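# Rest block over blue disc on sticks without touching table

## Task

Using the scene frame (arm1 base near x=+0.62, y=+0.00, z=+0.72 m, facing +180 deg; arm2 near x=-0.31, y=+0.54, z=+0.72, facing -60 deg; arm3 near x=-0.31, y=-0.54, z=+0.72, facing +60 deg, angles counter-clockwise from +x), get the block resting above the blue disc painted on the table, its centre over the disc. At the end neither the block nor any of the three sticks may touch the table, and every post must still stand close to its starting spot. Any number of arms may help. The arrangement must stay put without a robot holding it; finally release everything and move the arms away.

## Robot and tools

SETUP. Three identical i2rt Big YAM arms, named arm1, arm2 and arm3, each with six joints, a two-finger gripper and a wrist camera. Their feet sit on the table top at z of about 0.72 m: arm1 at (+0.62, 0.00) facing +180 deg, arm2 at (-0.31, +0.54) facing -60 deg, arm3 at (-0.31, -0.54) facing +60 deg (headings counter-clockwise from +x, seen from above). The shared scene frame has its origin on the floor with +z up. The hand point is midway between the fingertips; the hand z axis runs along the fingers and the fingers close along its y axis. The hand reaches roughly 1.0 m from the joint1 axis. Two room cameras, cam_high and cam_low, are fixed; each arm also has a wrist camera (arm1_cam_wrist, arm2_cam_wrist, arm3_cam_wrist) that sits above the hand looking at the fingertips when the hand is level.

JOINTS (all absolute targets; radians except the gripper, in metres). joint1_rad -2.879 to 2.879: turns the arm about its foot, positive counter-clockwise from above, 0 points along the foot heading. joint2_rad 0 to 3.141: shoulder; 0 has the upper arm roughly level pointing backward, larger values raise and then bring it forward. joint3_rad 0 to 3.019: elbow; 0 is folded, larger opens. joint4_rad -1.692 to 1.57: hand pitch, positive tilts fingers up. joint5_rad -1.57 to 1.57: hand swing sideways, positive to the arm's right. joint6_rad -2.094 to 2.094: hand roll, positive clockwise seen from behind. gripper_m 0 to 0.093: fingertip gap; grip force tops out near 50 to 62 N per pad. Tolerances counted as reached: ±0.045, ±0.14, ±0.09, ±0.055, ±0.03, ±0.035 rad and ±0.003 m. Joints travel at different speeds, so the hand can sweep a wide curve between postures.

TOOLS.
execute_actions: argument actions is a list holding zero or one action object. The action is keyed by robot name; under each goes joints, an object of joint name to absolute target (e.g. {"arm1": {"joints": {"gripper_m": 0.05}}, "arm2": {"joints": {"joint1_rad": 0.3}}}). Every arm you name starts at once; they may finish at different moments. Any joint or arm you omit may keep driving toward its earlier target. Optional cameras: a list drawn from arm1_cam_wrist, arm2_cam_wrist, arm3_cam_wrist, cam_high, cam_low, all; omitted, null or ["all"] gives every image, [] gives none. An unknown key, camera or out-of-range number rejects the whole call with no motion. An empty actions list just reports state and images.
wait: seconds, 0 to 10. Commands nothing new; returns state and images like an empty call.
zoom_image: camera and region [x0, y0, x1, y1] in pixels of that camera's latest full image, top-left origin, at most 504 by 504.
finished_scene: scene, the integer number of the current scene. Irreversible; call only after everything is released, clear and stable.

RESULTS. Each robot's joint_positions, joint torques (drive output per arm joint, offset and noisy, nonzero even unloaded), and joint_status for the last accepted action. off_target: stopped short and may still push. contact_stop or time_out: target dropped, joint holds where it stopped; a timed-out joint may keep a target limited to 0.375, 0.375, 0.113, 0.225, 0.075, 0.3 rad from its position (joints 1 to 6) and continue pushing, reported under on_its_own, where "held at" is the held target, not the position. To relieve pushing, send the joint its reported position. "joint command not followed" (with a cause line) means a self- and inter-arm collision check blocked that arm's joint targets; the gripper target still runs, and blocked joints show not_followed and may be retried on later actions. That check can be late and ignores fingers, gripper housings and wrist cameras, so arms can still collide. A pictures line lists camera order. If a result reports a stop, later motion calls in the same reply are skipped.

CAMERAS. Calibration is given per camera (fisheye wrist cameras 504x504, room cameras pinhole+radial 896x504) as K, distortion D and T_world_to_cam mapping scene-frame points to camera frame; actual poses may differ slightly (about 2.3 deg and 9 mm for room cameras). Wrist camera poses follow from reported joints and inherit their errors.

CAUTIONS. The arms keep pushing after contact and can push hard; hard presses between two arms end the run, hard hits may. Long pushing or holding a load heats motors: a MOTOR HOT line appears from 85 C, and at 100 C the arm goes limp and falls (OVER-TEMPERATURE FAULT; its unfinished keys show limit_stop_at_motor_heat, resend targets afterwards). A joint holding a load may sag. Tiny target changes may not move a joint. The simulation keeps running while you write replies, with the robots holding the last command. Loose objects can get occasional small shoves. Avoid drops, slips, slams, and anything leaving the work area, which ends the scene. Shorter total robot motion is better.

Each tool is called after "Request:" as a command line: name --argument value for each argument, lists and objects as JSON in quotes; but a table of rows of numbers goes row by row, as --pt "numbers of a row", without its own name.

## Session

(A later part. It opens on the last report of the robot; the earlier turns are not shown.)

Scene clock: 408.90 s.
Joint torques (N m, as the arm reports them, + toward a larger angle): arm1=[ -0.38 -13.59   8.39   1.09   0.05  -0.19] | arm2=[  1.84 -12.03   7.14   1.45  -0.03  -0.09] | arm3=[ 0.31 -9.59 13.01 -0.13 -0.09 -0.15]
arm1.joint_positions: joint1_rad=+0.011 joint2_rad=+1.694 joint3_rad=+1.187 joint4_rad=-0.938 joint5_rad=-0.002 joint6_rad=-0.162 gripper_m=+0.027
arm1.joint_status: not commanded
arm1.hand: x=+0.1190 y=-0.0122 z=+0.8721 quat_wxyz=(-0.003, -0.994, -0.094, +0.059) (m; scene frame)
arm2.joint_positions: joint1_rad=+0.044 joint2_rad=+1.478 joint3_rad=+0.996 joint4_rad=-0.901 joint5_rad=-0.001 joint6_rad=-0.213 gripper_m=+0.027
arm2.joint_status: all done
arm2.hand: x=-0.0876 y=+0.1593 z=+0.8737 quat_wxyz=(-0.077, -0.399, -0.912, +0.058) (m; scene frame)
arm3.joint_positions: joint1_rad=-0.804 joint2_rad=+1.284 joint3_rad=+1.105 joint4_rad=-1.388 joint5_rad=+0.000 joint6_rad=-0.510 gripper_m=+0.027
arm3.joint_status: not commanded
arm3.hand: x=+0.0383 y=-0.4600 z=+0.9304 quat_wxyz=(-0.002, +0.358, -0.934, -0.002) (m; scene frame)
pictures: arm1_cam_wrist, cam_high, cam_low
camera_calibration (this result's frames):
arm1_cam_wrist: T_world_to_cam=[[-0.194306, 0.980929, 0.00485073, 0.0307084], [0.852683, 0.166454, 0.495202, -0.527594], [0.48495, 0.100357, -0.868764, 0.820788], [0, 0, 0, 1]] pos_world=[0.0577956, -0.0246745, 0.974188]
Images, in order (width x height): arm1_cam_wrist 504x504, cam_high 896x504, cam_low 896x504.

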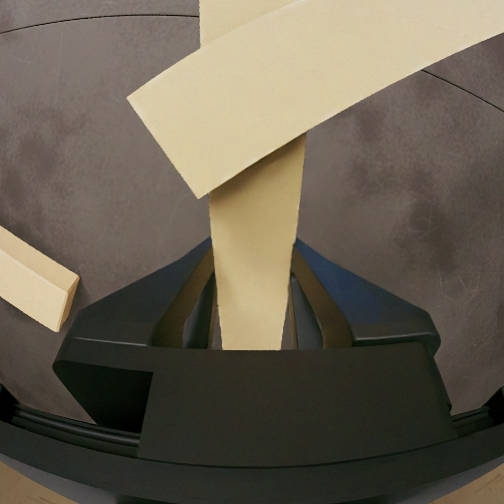

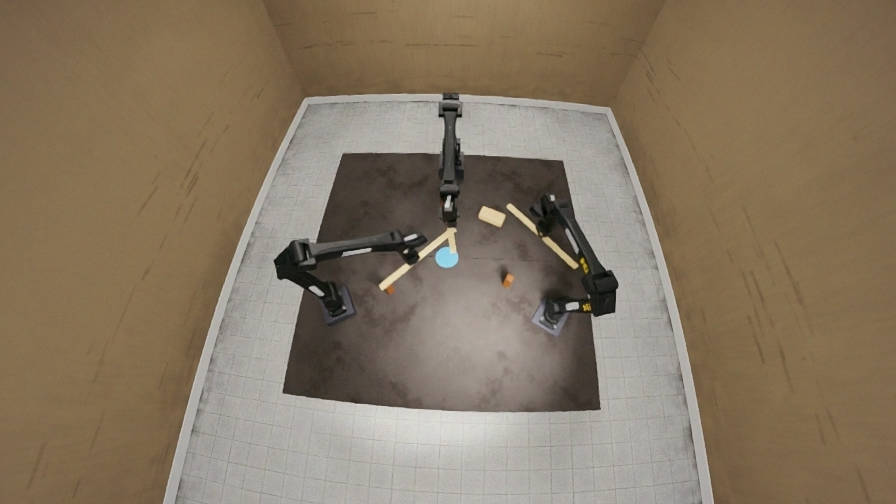

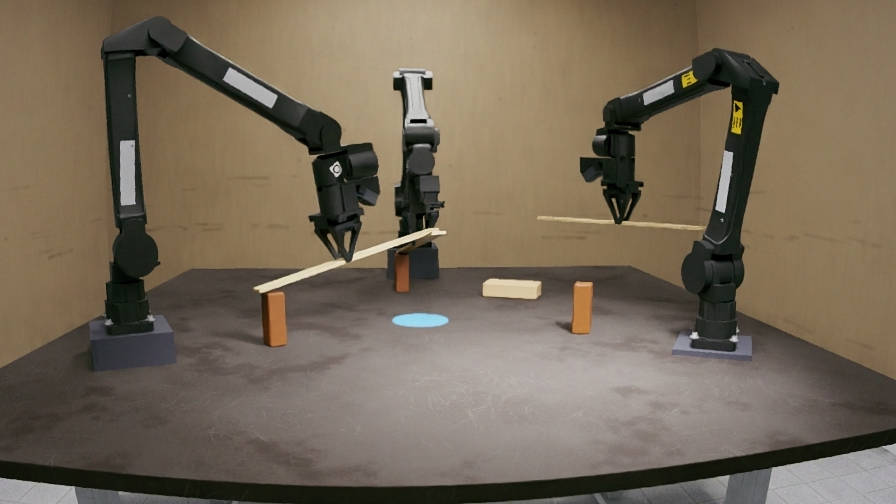

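Request:
execute_actions --actions '[{"arm2":{"joints":{"gripper_m":0.06}},"arm3":{"joints":{"joint2_rad":1.15,"joint1_rad":-0.6}}}]' --cameras '[]'

Request:
execute_actions --actions '[{"arm2":{"joints":{"joint2_rad":0.9}},"arm3":{"joints":{"joint1_rad":0.17}}}]' --cameras '["cam_high","cam_low"]'

Scene clock: 446.10 s.
Joint torques (N m, as the arm reports them, + toward a larger angle): arm1=[ -0.16 -13.78   8.29   1.11   0.03  -0.19] | arm2=[  1.75 -11.88   7.1    1.46  -0.02  -0.1 ] | arm3=[-0.59 -8.85 13.34  0.23 -0.06 -0.14]
arm1.joint_positions: joint1_rad=+0.011 joint2_rad=+1.694 joint3_rad=+1.187 joint4_rad=-0.938 joint5_rad=-0.001 joint6_rad=-0.162 gripper_m=+0.027
arm1.joint_status: not commanded
arm1.hand: x=+0.1190 y=-0.0122 z=+0.8721 quat_wxyz=(-0.002, -0.994, -0.094, +0.058) (m; scene frame)
arm2.joint_positions: joint1_rad=+0.044 joint2_rad=+1.478 joint3_rad=+0.996 joint4_rad=-0.901 joint5_rad=-0.001 joint6_rad=-0.213 gripper_m=+0.060
arm2.joint_status: all done
arm2.hand: x=-0.0876 y=+0.1593 z=+0.8737 quat_wxyz=(-0.077, -0.399, -0.912, +0.058) (m; scene frame)
arm3.joint_positions: joint1_rad=-0.593 joint2_rad=+1.146 joint3_rad=+1.105 joint4_rad=-1.389 joint5_rad=+0.000 joint6_rad=-0.511 gripper_m=+0.027
arm3.joint_status: all done
arm3.hand: x=+0.0027 y=-0.3944 z=+0.9760 quat_wxyz=(-0.071, +0.453, -0.889, +0.000) (m; scene frame)
pictures: none
No camera images: the call's "cameras" was empty. Leave "cameras" out to get every camera's image.

Scene clock: 447.53 s.
Joint torques (N m, as the arm reports them, + toward a larger angle): arm1=[ -0.3  -13.47   8.25   1.15   0.02  -0.16] | arm2=[ 1.98 -4.33  8.56  2.33 -0.03 -0.08] | arm3=[ 0.01 -8.85 13.41  0.21 -0.06 -0.15]
arm1.joint_positions: joint1_rad=+0.011 joint2_rad=+1.694 joint3_rad=+1.187 joint4_rad=-0.938 joint5_rad=-0.001 joint6_rad=-0.162 gripper_m=+0.027
arm1.joint_status: not commanded
arm1.hand: x=+0.1190 y=-0.0122 z=+0.8721 quat_wxyz=(-0.002, -0.994, -0.094, +0.058) (m; scene frame)
arm2.joint_positions: joint1_rad=+0.044 joint2_rad=+0.898 joint3_rad=+0.996 joint4_rad=-0.901 joint5_rad=-0.001 joint6_rad=-0.213 gripper_m=+0.060
arm2.joint_status: all done
arm2.hand: x=-0.1123 y=+0.2028 z=+1.1075 quat_wxyz=(-0.305, -0.371, -0.849, +0.222) (m; scene frame)
arm3.joint_positions: joint1_rad=+0.169 joint2_rad=+1.146 joint3_rad=+1.105 joint4_rad=-1.389 joint5_rad=+0.000 joint6_rad=-0.511 gripper_m=+0.027
arm3.joint_status: all done
arm3.hand: x=-0.1830 y=-0.2183 z=+0.9770 quat_wxyz=(-0.068, +0.751, -0.656, -0.026) (m; scene frame)
pictures: cam_high, cam_low
Images, in order (width x height): cam_high 896x504, cam_low 896x504.

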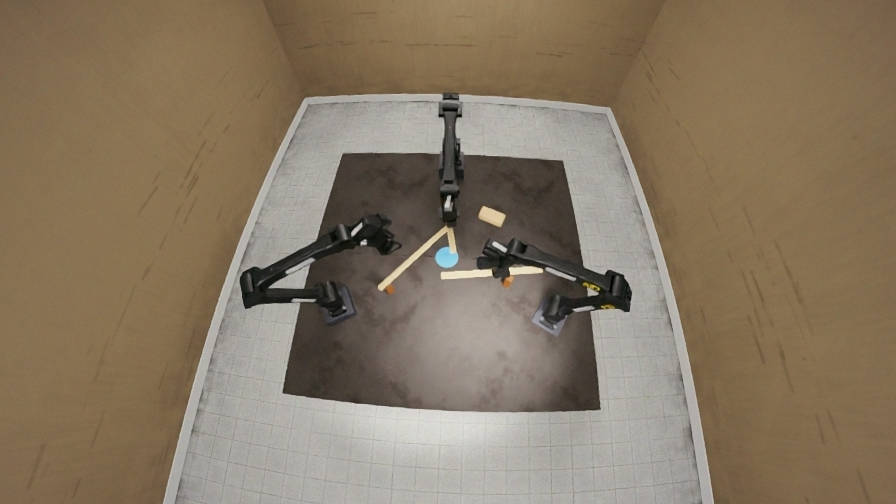

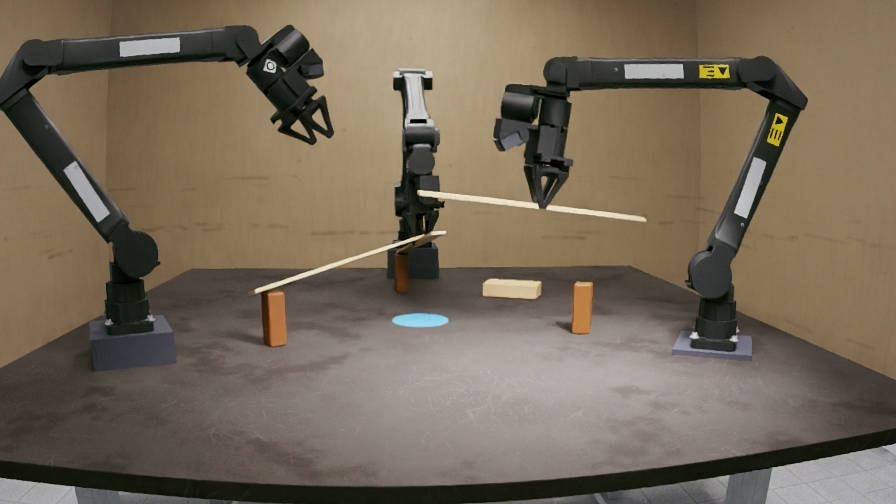

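Request:
execute_actions --actions '[{"arm3":{"joints":{"joint2_rad":1.525,"joint3_rad":1.24,"joint4_rad":-1.07,"joint6_rad":-0.15}}}]'

Request:
zoom_image --camera "cam_low" --region '[330, 170, 630, 350]'

Request:
zoom_image --camera "cam_high" --region '[370, 180, 530, 310]'

Scene clock: 461.23 s.
Joint torques (N m, as the arm reports them, + toward a larger angle): arm1=[ -0.12 -13.59   8.24   1.13   0.03  -0.19] | arm2=[ 1.96 -4.46  8.53  2.25 -0.03 -0.09] | arm3=[  0.07 -16.62  12.83   1.38  -0.02   0.07]
arm1.joint_positions: joint1_rad=+0.011 joint2_rad=+1.694 joint3_rad=+1.187 joint4_rad=-0.938 joint5_rad=-0.001 joint6_rad=-0.162 gripper_m=+0.027
arm1.joint_status: not commanded
arm1.hand: x=+0.1190 y=-0.0122 z=+0.8721 quat_wxyz=(-0.002, -0.994, -0.094, +0.058) (m; scene frame)
arm2.joint_positions: joint1_rad=+0.044 joint2_rad=+0.898 joint3_rad=+0.996 joint4_rad=-0.901 joint5_rad=-0.001 joint6_rad=-0.213 gripper_m=+0.060
arm2.joint_status: not commanded
arm2.hand: x=-0.1123 y=+0.2028 z=+1.1075 quat_wxyz=(-0.305, -0.371, -0.849, +0.222) (m; scene frame)
arm3.joint_positions: joint1_rad=+0.169 joint2_rad=+1.544 joint3_rad=+1.195 joint4_rad=-1.085 joint5_rad=+0.000 joint6_rad=-0.162 gripper_m=+0.027
arm3.joint_status: all done
arm3.hand: x=-0.1360 y=-0.0987 z=+0.8696 quat_wxyz=(-0.060, +0.626, -0.777, -0.036) (m; scene frame)
pictures: arm1_cam_wrist, arm2_cam_wrist, arm3_cam_wrist, cam_high, cam_low
camera_calibration (this result's frames):
arm1_cam_wrist: T_world_to_cam=[[-0.194262, 0.980936, 0.00522411, 0.0303131], [0.852695, 0.166228, 0.495257, -0.527655], [0.484947, 0.100664, -0.868731, 0.820756], [0, 0, 0, 1]] pos_world=[0.0577943, -0.0246449, 0.974183]
arm2_cam_wrist: T_world_to_cam=[[-0.761442, -0.629263, 0.155672, -0.127518], [-0.647172, 0.751683, -0.127048, -0.0847952], [-0.037069, -0.197486, -0.979605, 1.24605], [0, 0, 0, 1]] pos_world=[-0.105785, 0.229575, 1.22971]
arm3_cam_wrist: T_world_to_cam=[[0.979124, -0.199296, 0.0399577, 0.0772947], [-0.194173, -0.858965, 0.473788, -0.519452], [-0.0601019, -0.471656, -0.879732, 0.837509], [0, 0, 0, 1]] pos_world=[-0.126209, -0.0357704, 0.979805]
Images, in order (width x height): arm1_cam_wrist 504x504, arm2_cam_wrist 504x504, arm3_cam_wrist 504x504, cam_high 896x504, cam_low 896x504.

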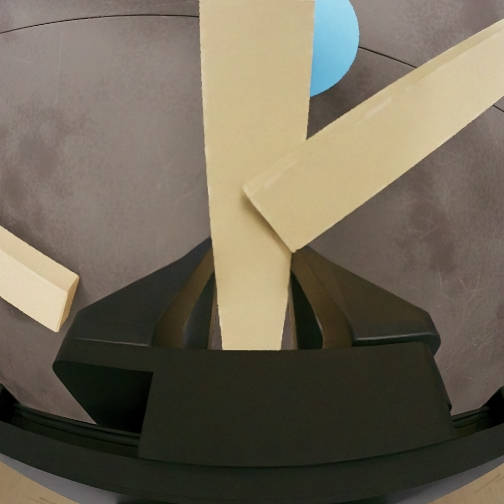

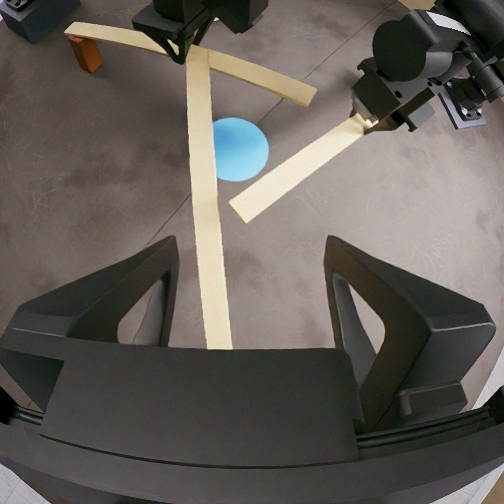

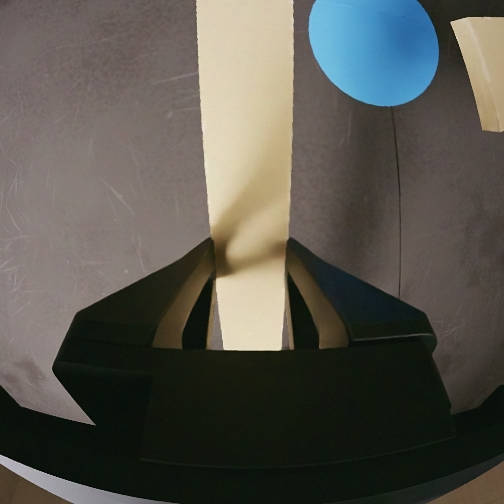

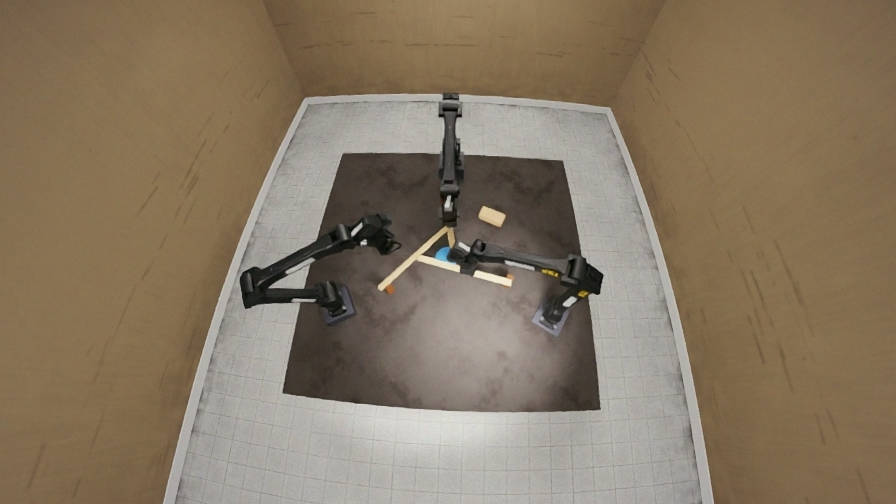

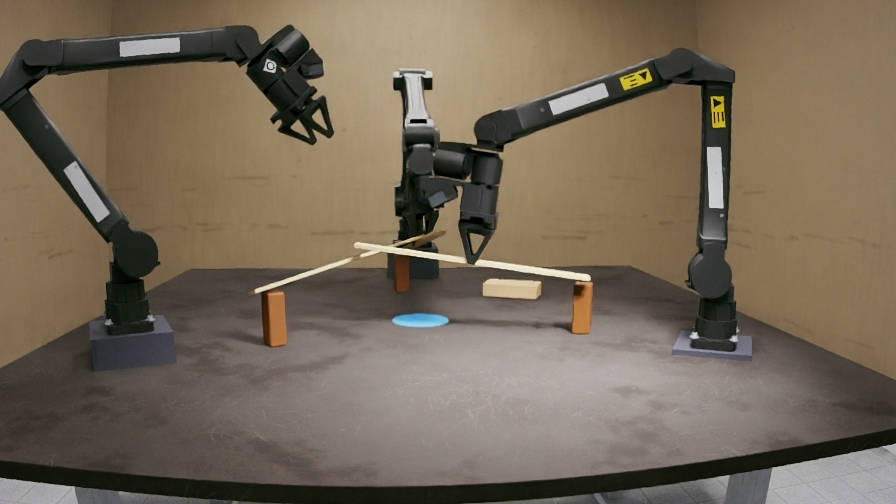

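Region (330, 170, 630, 350) of cam_low's 896x504 image, scaled by 1.680, with more detail than that image has; it fills the top 302 rows of this view, and the rest is white.

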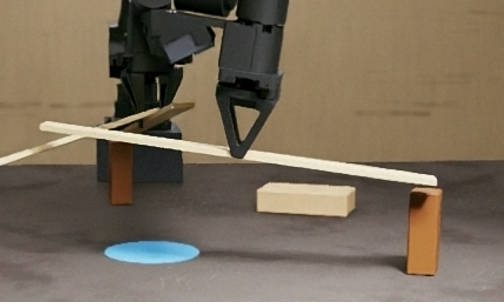

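Region (370, 180, 530, 310) of cam_high's 896x504 image, scaled by 3.150, with more detail than that image has; it fills the top 410 rows of this view, and the rest is white.

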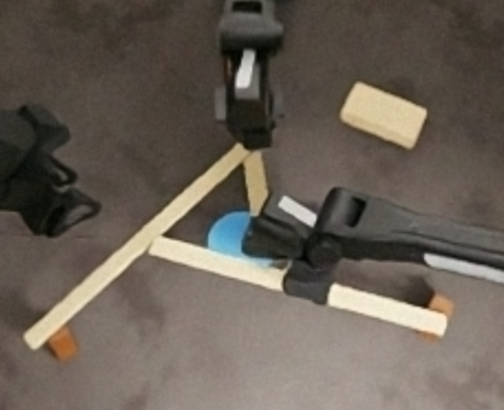

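Request:
execute_actions --actions '[{"arm2":{"joints":{"joint2_rad":1.29,"joint3_rad":0.875,"joint4_rad":-0.85,"joint6_rad":-0.305,"gripper_m":0.075}},"arm3":{"joints":{"joint2_rad":1.495,"joint3_rad":1.155,"joint4_rad":-1.045}}}]' --cameras '["arm2_cam_wrist","cam_low"]'

Scene clock: 479.03 s.
Joint torques (N m, as the arm reports them, + toward a larger angle): arm1=[  0.04 -13.54   8.28   1.16   0.03  -0.18] | arm2=[  2.01 -10.82   7.69   1.54  -0.05  -0.12] | arm3=[  0.04 -16.93   8.56   1.35  -0.02   0.06]
arm1.joint_positions: joint1_rad=+0.011 joint2_rad=+1.694 joint3_rad=+1.187 joint4_rad=-0.938 joint5_rad=-0.001 joint6_rad=-0.162 gripper_m=+0.027
arm1.joint_status: not commanded
arm1.hand: x=+0.1190 y=-0.0122 z=+0.8721 quat_wxyz=(-0.002, -0.994, -0.094, +0.058) (m; scene frame)
arm2.joint_positions: joint1_rad=+0.044 joint2_rad=+1.304 joint3_rad=+0.868 joint4_rad=-0.863 joint5_rad=-0.001 joint6_rad=-0.296 gripper_m=+0.075
arm2.joint_status: all done
arm2.hand: x=-0.1075 y=+0.1932 z=+0.8933 quat_wxyz=(-0.107, -0.359, -0.923, +0.086) (m; scene frame)
arm3.joint_positions: joint1_rad=+0.169 joint2_rad=+1.520 joint3_rad=+1.163 joint4_rad=-1.060 joint5_rad=+0.000 joint6_rad=-0.161 gripper_m=+0.027
arm3.joint_status: all done
arm3.hand: x=-0.1382 y=-0.1042 z=+0.8684 quat_wxyz=(-0.068, +0.625, -0.777, -0.040) (m; scene frame)
pictures: arm2_cam_wrist, cam_low
camera_calibration (this result's frames):
arm2_cam_wrist: T_world_to_cam=[[-0.676937, -0.731129, 0.0848928, -0.00457289], [-0.664043, 0.656397, 0.358036, -0.518409], [-0.317494, 0.185995, -0.929841, 0.885844], [0, 0, 0, 1]] pos_world=[-0.0660916, 0.172176, 1.00969]
Images, in order (width x height): arm2_cam_wrist 504x504, cam_low 896x504.

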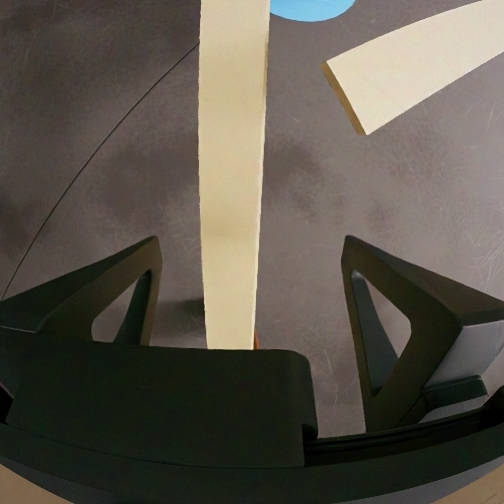

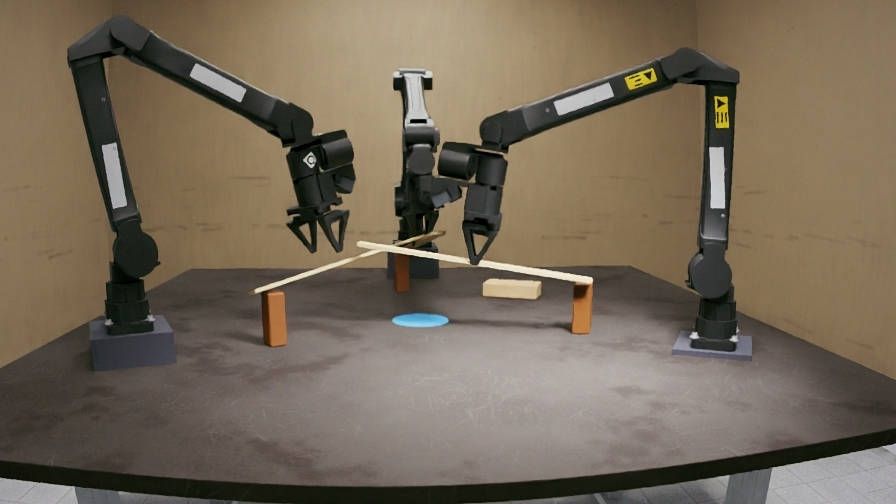

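Request:
execute_actions --actions '[{"arm2":{"joints":{"joint2_rad":1.405}},"arm3":{"joints":{"joint2_rad":1.468}}}]' --cameras '["arm2_cam_wrist","cam_low"]'

Request:
zoom_image --camera "cam_low" --region '[230, 170, 630, 350]'

Scene clock: 488.80 s.
Joint torques (N m, as the arm reports them, + toward a larger angle): arm1=[ -0.1  -13.6    8.32   1.16   0.04  -0.18] | arm2=[  1.89 -11.75   7.23   1.39  -0.03  -0.12] | arm3=[  0.08 -16.63   8.77   1.44  -0.03   0.06]
arm1.joint_positions: joint1_rad=+0.011 joint2_rad=+1.694 joint3_rad=+1.187 joint4_rad=-0.938 joint5_rad=-0.001 joint6_rad=-0.162 gripper_m=+0.027
arm1.joint_status: not commanded
arm1.hand: x=+0.1190 y=-0.0122 z=+0.8721 quat_wxyz=(-0.002, -0.994, -0.094, +0.058) (m; scene frame)
arm2.joint_positions: joint1_rad=+0.044 joint2_rad=+1.419 joint3_rad=+0.868 joint4_rad=-0.862 joint5_rad=-0.001 joint6_rad=-0.296 gripper_m=+0.075
arm2.joint_status: all done
arm2.hand: x=-0.1095 y=+0.1964 z=+0.8502 quat_wxyz=(-0.063, -0.361, -0.929, +0.051) (m; scene frame)
arm3.joint_positions: joint1_rad=+0.169 joint2_rad=+1.494 joint3_rad=+1.163 joint4_rad=-1.060 joint5_rad=+0.000 joint6_rad=-0.161 gripper_m=+0.027
arm3.joint_status: all done
arm3.hand: x=-0.1383 y=-0.1046 z=+0.8801 quat_wxyz=(-0.079, +0.624, -0.776, -0.047) (m; scene frame)
pictures: arm2_cam_wrist, cam_low
camera_calibration (this result's frames):
arm2_cam_wrist: T_world_to_cam=[[-0.673265, -0.737587, 0.0517665, 0.0298804], [-0.640136, 0.616488, 0.458442, -0.581353], [-0.370054, 0.275516, -0.887215, 0.784874], [0, 0, 0, 1]] pos_world=[-0.0615809, 0.164191, 0.961322]
Images, in order (width x height): arm2_cam_wrist 504x504, cam_low 896x504.

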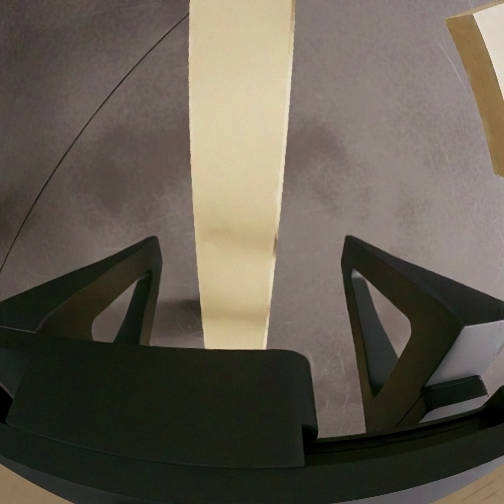

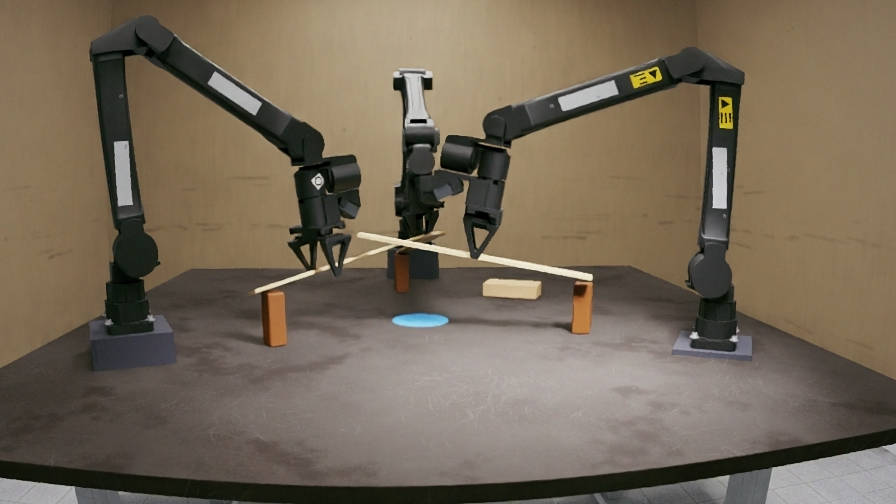

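Region (230, 170, 630, 350) of cam_low's 896x504 image, scaled by 1.260, with more detail than that image has; it fills the top 227 rows of this view, and the rest is white.

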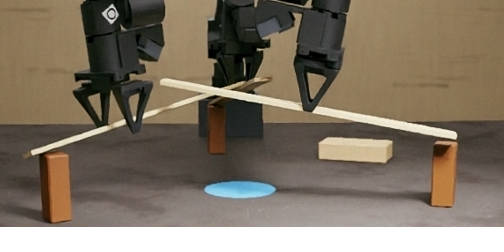

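Request:
execute_actions --actions '[{"arm2":{"joints":{"gripper_m":0.02}},"arm3":{"joints":{"joint1_rad":0.045}}}]'

Request:
zoom_image --camera "cam_low" --region '[230, 170, 630, 350]'

Request:
zoom_image --camera "cam_high" --region '[370, 180, 530, 310]'

Scene clock: 496.00 s.
Joint torques (N m, as the arm reports them, + toward a larger angle): arm1=[ -0.17 -13.52   8.24   1.1    0.04  -0.19] | arm2=[  1.9  -11.47   7.12   1.38  -0.06  -0.1 ] | arm3=[  0.57 -16.78   8.68   1.41  -0.08   0.05]
arm1.joint_positions: joint1_rad=+0.011 joint2_rad=+1.694 joint3_rad=+1.187 joint4_rad=-0.938 joint5_rad=-0.001 joint6_rad=-0.162 gripper_m=+0.027
arm1.joint_status: not commanded
arm1.hand: x=+0.1190 y=-0.0122 z=+0.8721 quat_wxyz=(-0.002, -0.994, -0.094, +0.058) (m; scene frame)
arm2.joint_positions: joint1_rad=+0.044 joint2_rad=+1.419 joint3_rad=+0.868 joint4_rad=-0.862 joint5_rad=+0.000 joint6_rad=-0.297 gripper_m=+0.027
arm2.joint_status: gripper_m off_target (ended at +0.027, target +0.020)
arm2.hand: x=-0.1095 y=+0.1963 z=+0.8502 quat_wxyz=(-0.063, -0.361, -0.929, +0.052) (m; scene frame)
arm3.joint_positions: joint1_rad=+0.038 joint2_rad=+1.494 joint3_rad=+1.163 joint4_rad=-1.060 joint5_rad=+0.001 joint6_rad=-0.160 gripper_m=+0.027
arm3.joint_status: all done
arm3.hand: x=-0.0829 y=-0.1308 z=+0.8799 quat_wxyz=(-0.082, +0.572, -0.815, -0.041) (m; scene frame)
pictures: arm1_cam_wrist, arm2_cam_wrist, arm3_cam_wrist, cam_high, cam_low
camera_calibration (this result's frames):
arm1_cam_wrist: T_world_to_cam=[[-0.194262, 0.980936, 0.00522411, 0.0303131], [0.852695, 0.166228, 0.495257, -0.527655], [0.484947, 0.100664, -0.868731, 0.820756], [0, 0, 0, 1]] pos_world=[0.0577943, -0.0246449, 0.974183]
arm2_cam_wrist: T_world_to_cam=[[-0.672742, -0.738022, 0.0523552, 0.0294322], [-0.640453, 0.61631, 0.458237, -0.581121], [-0.370456, 0.274744, -0.887287, 0.785084], [0, 0, 0, 1]] pos_world=[-0.0615416, 0.164176, 0.961345]
arm3_cam_wrist: T_world_to_cam=[[0.94298, -0.329408, 0.0477457, -0.00836168], [-0.316399, -0.842563, 0.435867, -0.516258], [-0.103349, -0.42612, -0.898744, 0.85377], [0, 0, 0, 1]] pos_world=[-0.0672221, -0.0739257, 0.992739]
Images, in order (width x height): arm1_cam_wrist 504x504, arm2_cam_wrist 504x504, arm3_cam_wrist 504x504, cam_high 896x504, cam_low 896x504.

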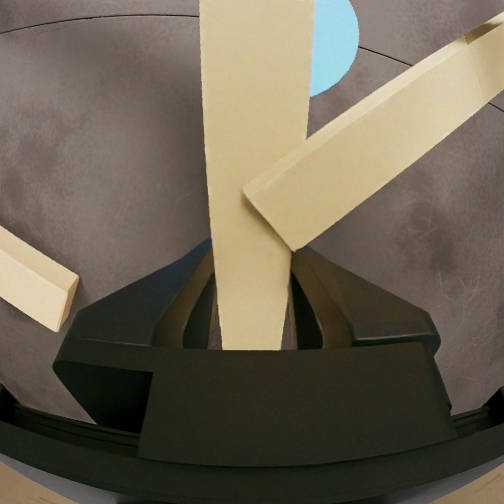

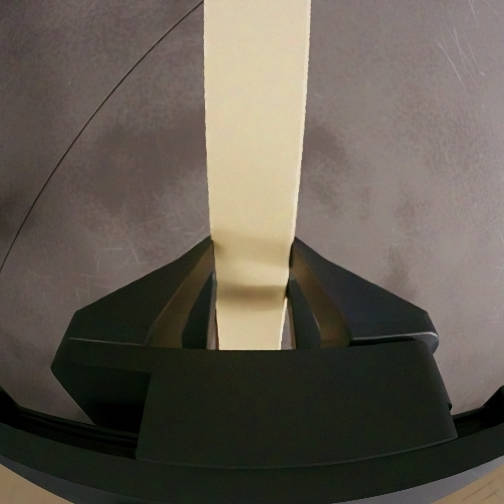

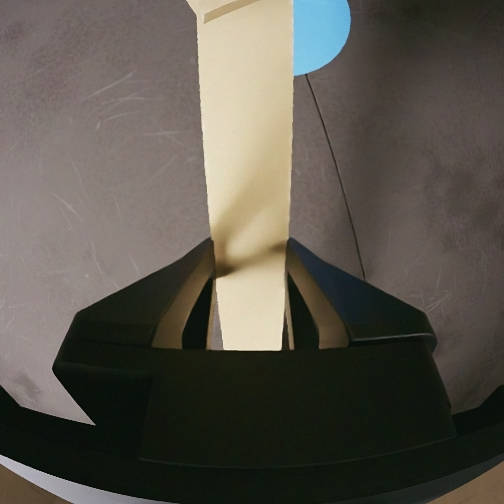

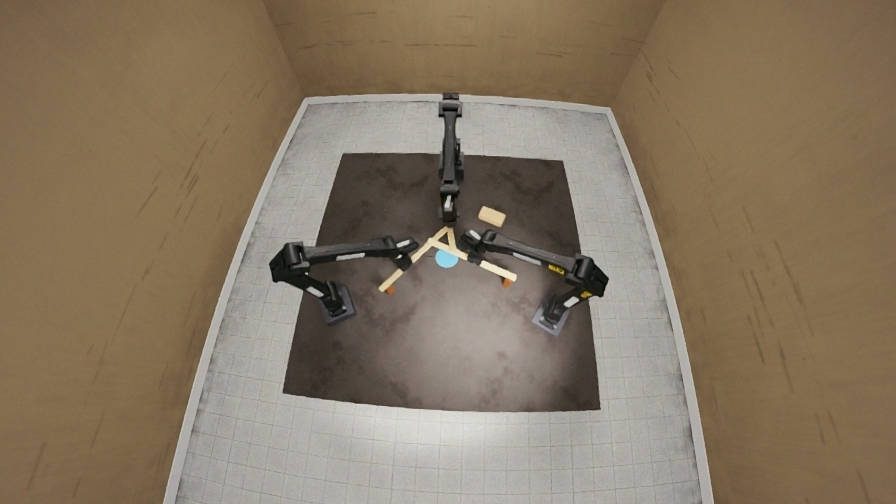

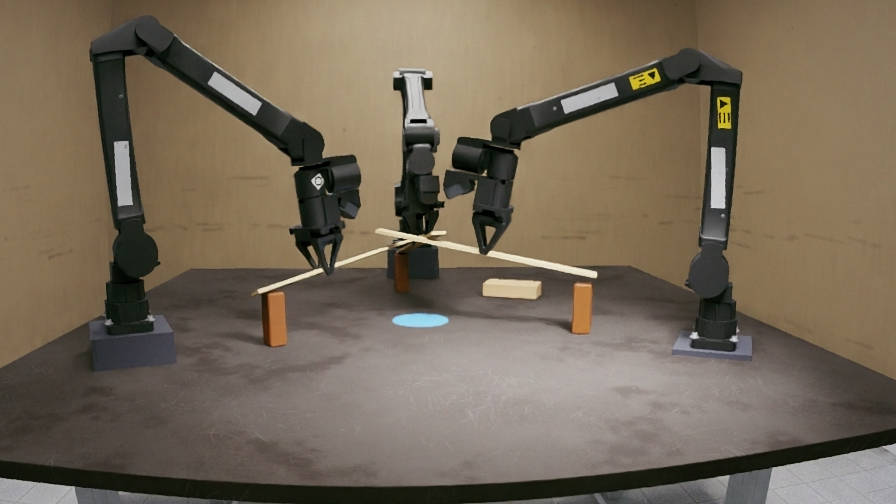

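Region (230, 170, 630, 350) of cam_low's 896x504 image, scaled by 1.260, with more detail than that image has; it fills the top 227 rows of this view, and the rest is white.

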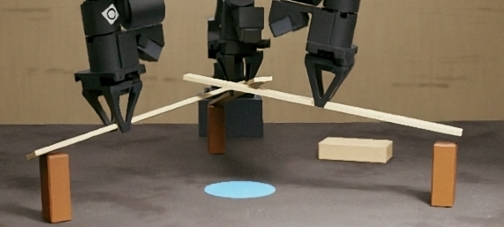

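Region (370, 180, 530, 310) of cam_high's 896x504 image, scaled by 3.150, with more detail than that image has; it fills the top 410 rows of this view, and the rest is white.

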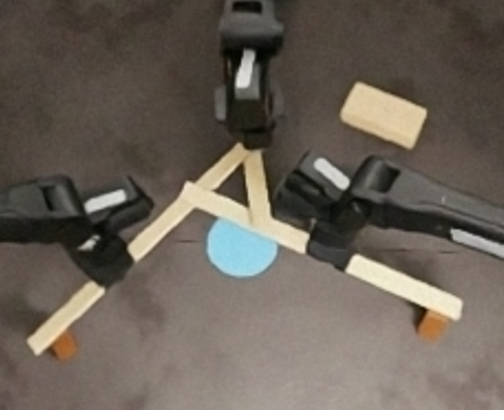

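Request:
execute_actions --actions '[{"arm2":{"joints":{"joint6_rad":-0.19,"joint4_rad":-0.81}},"arm3":{"joints":{"joint2_rad":1.515,"joint1_rad":0.03}}}]' --cameras '["arm1_cam_wrist","cam_high","cam_low"]'

Request:
zoom_image --camera "cam_low" --region '[230, 170, 630, 350]'

Request:
zoom_image --camera "cam_high" --region '[370, 180, 530, 310]'

Scene clock: 532.03 s.
Joint torques (N m, as the arm reports them, + toward a larger angle): arm1=[  0.02 -13.43   8.27   1.14   0.03  -0.18] | arm2=[  1.85 -11.06   7.14   1.86  -0.04   0.27] | arm3=[ -0.63 -12.85   8.68   1.42  -0.07   0.05]
arm1.joint_positions: joint1_rad=+0.011 joint2_rad=+1.694 joint3_rad=+1.187 joint4_rad=-0.938 joint5_rad=-0.001 joint6_rad=-0.163 gripper_m=+0.027
arm1.joint_status: not commanded
arm1.hand: x=+0.1190 y=-0.0122 z=+0.8721 quat_wxyz=(-0.002, -0.994, -0.094, +0.058) (m; scene frame)
arm2.joint_positions: joint1_rad=+0.044 joint2_rad=+1.413 joint3_rad=+0.868 joint4_rad=-0.831 joint5_rad=+0.000 joint6_rad=-0.214 gripper_m=+0.027
arm2.joint_status: all done
arm2.hand: x=-0.1056 y=+0.1896 z=+0.8537 quat_wxyz=(-0.080, -0.399, -0.912, +0.060) (m; scene frame)
arm3.joint_positions: joint1_rad=+0.038 joint2_rad=+1.494 joint3_rad=+1.163 joint4_rad=-1.060 joint5_rad=+0.001 joint6_rad=-0.160 gripper_m=+0.027
arm3.joint_status: all done
arm3.hand: x=-0.0829 y=-0.1308 z=+0.8799 quat_wxyz=(-0.082, +0.572, -0.815, -0.041) (m; scene frame)
pictures: arm1_cam_wrist, cam_high, cam_low
camera_calibration (this result's frames):
arm1_cam_wrist: T_world_to_cam=[[-0.194634, 0.980862, 0.00526861, 0.0303176], [0.852635, 0.166529, 0.495259, -0.527646], [0.484903, 0.100886, -0.868729, 0.820763], [0, 0, 0, 1]] pos_world=[0.0577996, -0.0246726, 0.974183]
Images, in order (width x height): arm1_cam_wrist 504x504, cam_high 896x504, cam_low 896x504.

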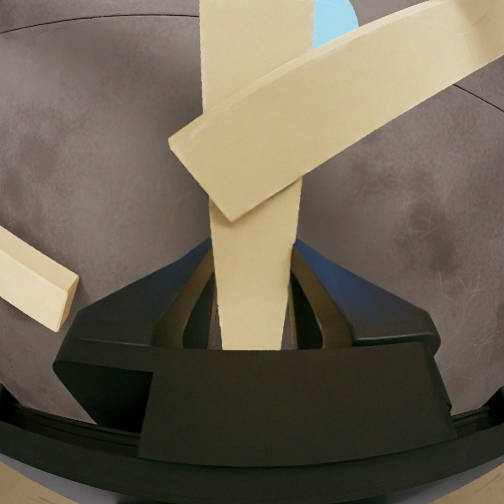

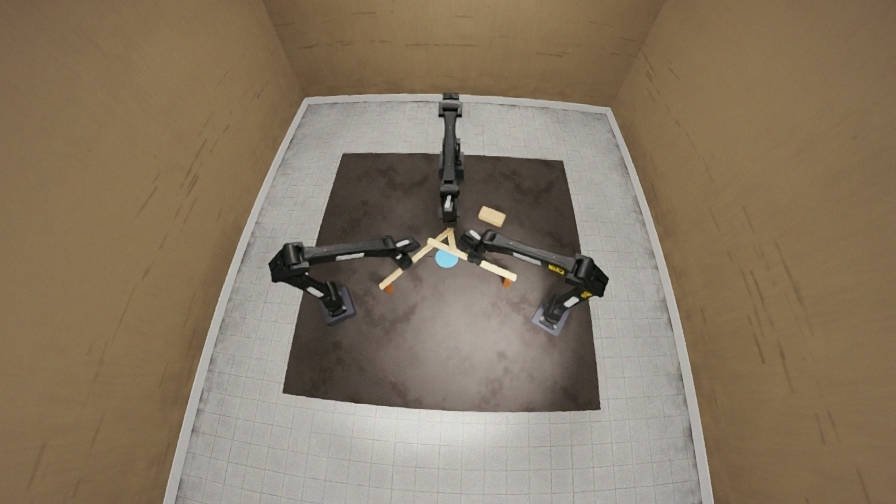

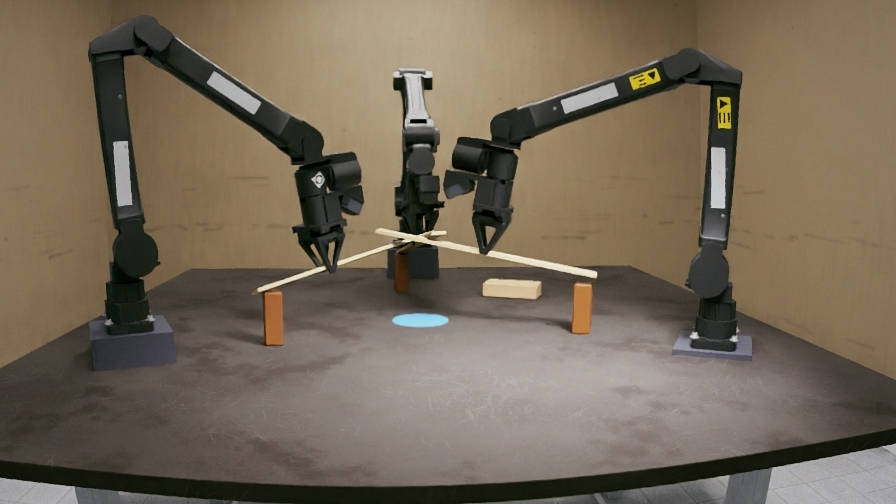

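Region (230, 170, 630, 350) of cam_low's 896x504 image, scaled by 1.260, with more detail than that image has; it fills the top 227 rows of this view, and the rest is white.

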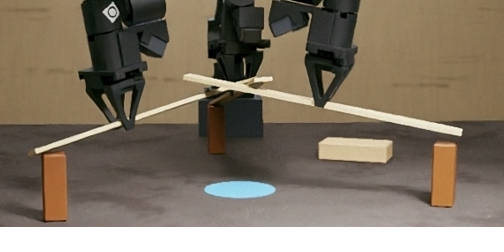

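Region (370, 180, 530, 310) of cam_high's 896x504 image, scaled by 3.150, with more detail than that image has; it fills the top 410 rows of this view, and the rest is white.

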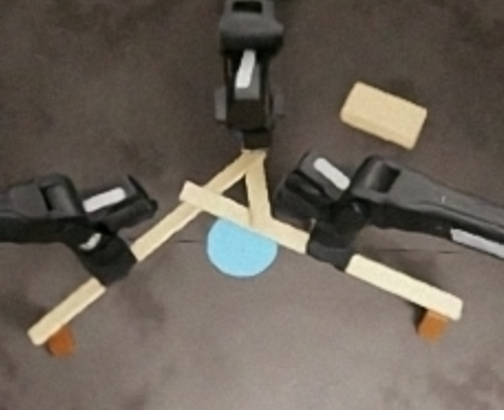

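Request:
execute_actions --actions '[{"arm1":{"joints":{"joint2_rad":1.78,"joint3_rad":1.295,"joint4_rad":-1.015}},"arm2":{"joints":{"joint1_rad":0.012,"joint2_rad":1.46,"joint3_rad":0.972,"joint4_rad":-0.904,"joint6_rad":-0.205}},"arm3":{"joints":{"joint2_rad":1.55,"joint1_rad":0.015}}}]'

Request:
zoom_image --camera "cam_low" --region '[230, 190, 630, 350]'

Request:
zoom_image --camera "cam_high" --region '[370, 180, 530, 310]'

Scene clock: 562.73 s.
Joint torques (N m, as the arm reports them, + toward a larger angle): arm1=[  0.36 -13.57  11.1    0.09   0.1   -0.14] | arm2=[ -0.51 -10.65  10.99   0.81   0.16   0.06] | arm3=[ -0.46 -14.12   8.85   1.35   0.1    0.05]
arm1.joint_positions: joint1_rad=+0.011 joint2_rad=+1.764 joint3_rad=+1.243 joint4_rad=-1.013 joint5_rad=-0.003 joint6_rad=-0.166 gripper_m=+0.027
arm1.joint_status: all done
arm1.hand: x=+0.1182 y=-0.0127 z=+0.8566 quat_wxyz=(-0.006, -0.995, -0.096, +0.014) (m; scene frame)
arm2.joint_positions: joint1_rad=+0.027 joint2_rad=+1.462 joint3_rad=+0.909 joint4_rad=-0.903 joint5_rad=-0.006 joint6_rad=-0.213 gripper_m=+0.027
arm2.joint_status: all done
arm2.hand: x=-0.1115 y=+0.1883 z=+0.8476 quat_wxyz=(-0.049, -0.408, -0.911, +0.034) (m; scene frame)
arm3.joint_positions: joint1_rad=+0.021 joint2_rad=+1.539 joint3_rad=+1.158 joint4_rad=-1.060 joint5_rad=-0.004 joint6_rad=-0.160 gripper_m=+0.027
arm3.joint_status: all done
arm3.hand: x=-0.0772 y=-0.1357 z=+0.8581 quat_wxyz=(-0.059, +0.566, -0.822, -0.032) (m; scene frame)
pictures: arm1_cam_wrist, arm2_cam_wrist, arm3_cam_wrist, cam_high, cam_low
camera_calibration (this result's frames):
arm1_cam_wrist: T_world_to_cam=[[-0.199214, 0.979887, -0.0116162, 0.0457615], [0.804277, 0.170262, 0.569341, -0.576954], [0.559868, 0.104078, -0.822019, 0.758888], [0, 0, 0, 1]] pos_world=[0.0482699, -0.0255919, 0.952836]
arm2_cam_wrist: T_world_to_cam=[[-0.742146, -0.669789, 0.0245264, 0.0253278], [-0.574656, 0.654716, 0.491038, -0.603995], [-0.34495, 0.350327, -0.870793, 0.758942], [0, 0, 0, 1]] pos_world=[-0.0664955, 0.146531, 0.956844]
arm3_cam_wrist: T_world_to_cam=[[0.938515, -0.343453, 0.0350696, -0.00569222], [-0.317414, -0.818458, 0.478931, -0.542798], [-0.135787, -0.460615, -0.877152, 0.806998], [0, 0, 0, 1]] pos_world=[-0.0573694, -0.0744967, 0.968022]
Images, in order (width x height): arm1_cam_wrist 504x504, arm2_cam_wrist 504x504, arm3_cam_wrist 504x504, cam_high 896x504, cam_low 896x504.

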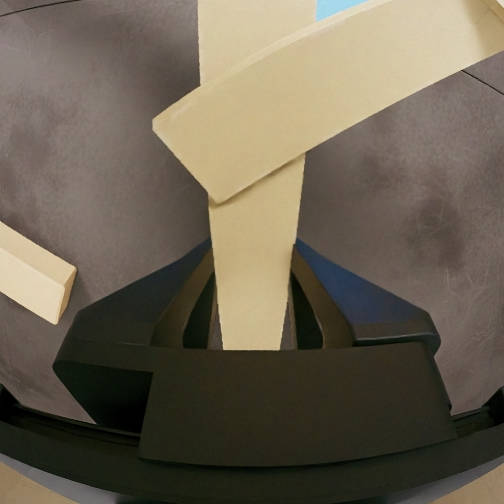

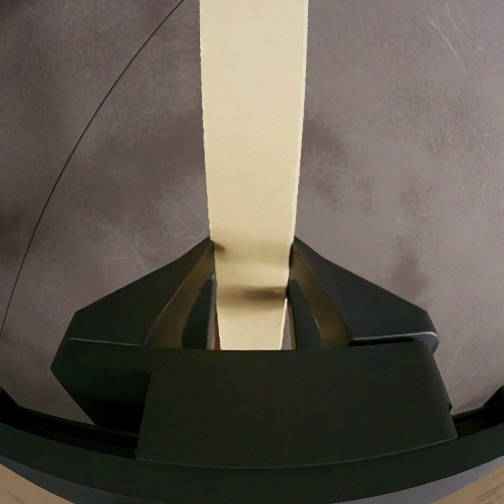

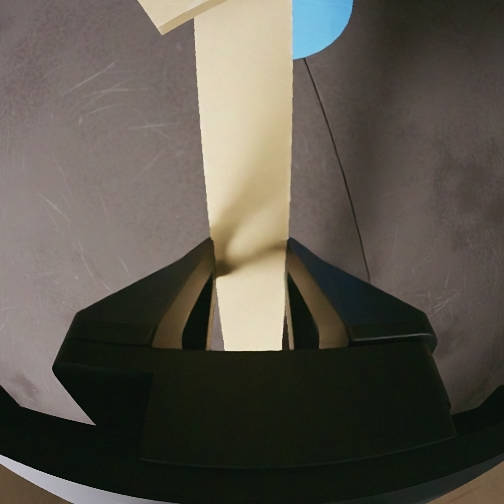

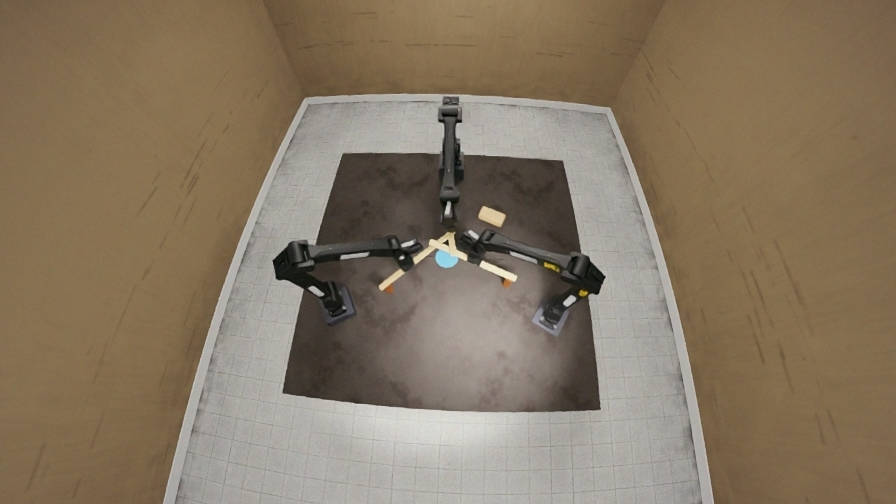

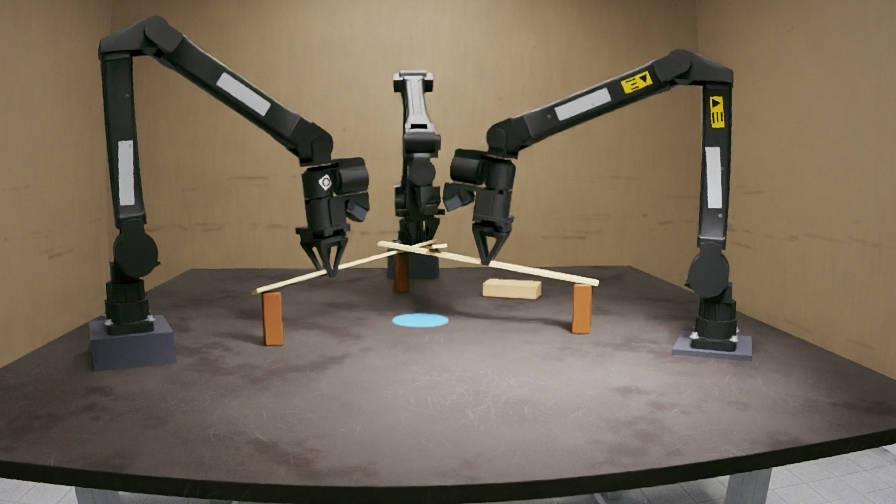

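Region (230, 190, 630, 350) of cam_low's 896x504 image, scaled by 1.260, with more detail than that image has; it fills the top 202 rows of this view, and the rest is white.

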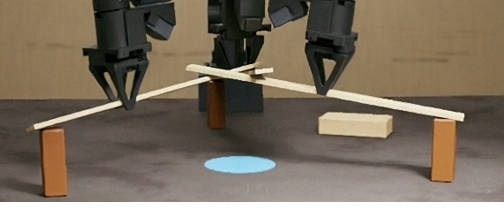

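Region (370, 180, 530, 310) of cam_high's 896x504 image, scaled by 3.150, with more detail than that image has; it fills the top 410 rows of this view, and the rest is white.

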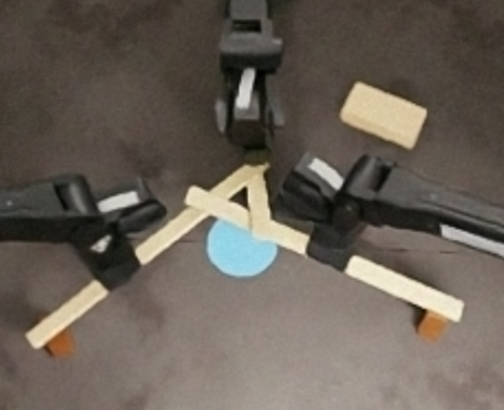

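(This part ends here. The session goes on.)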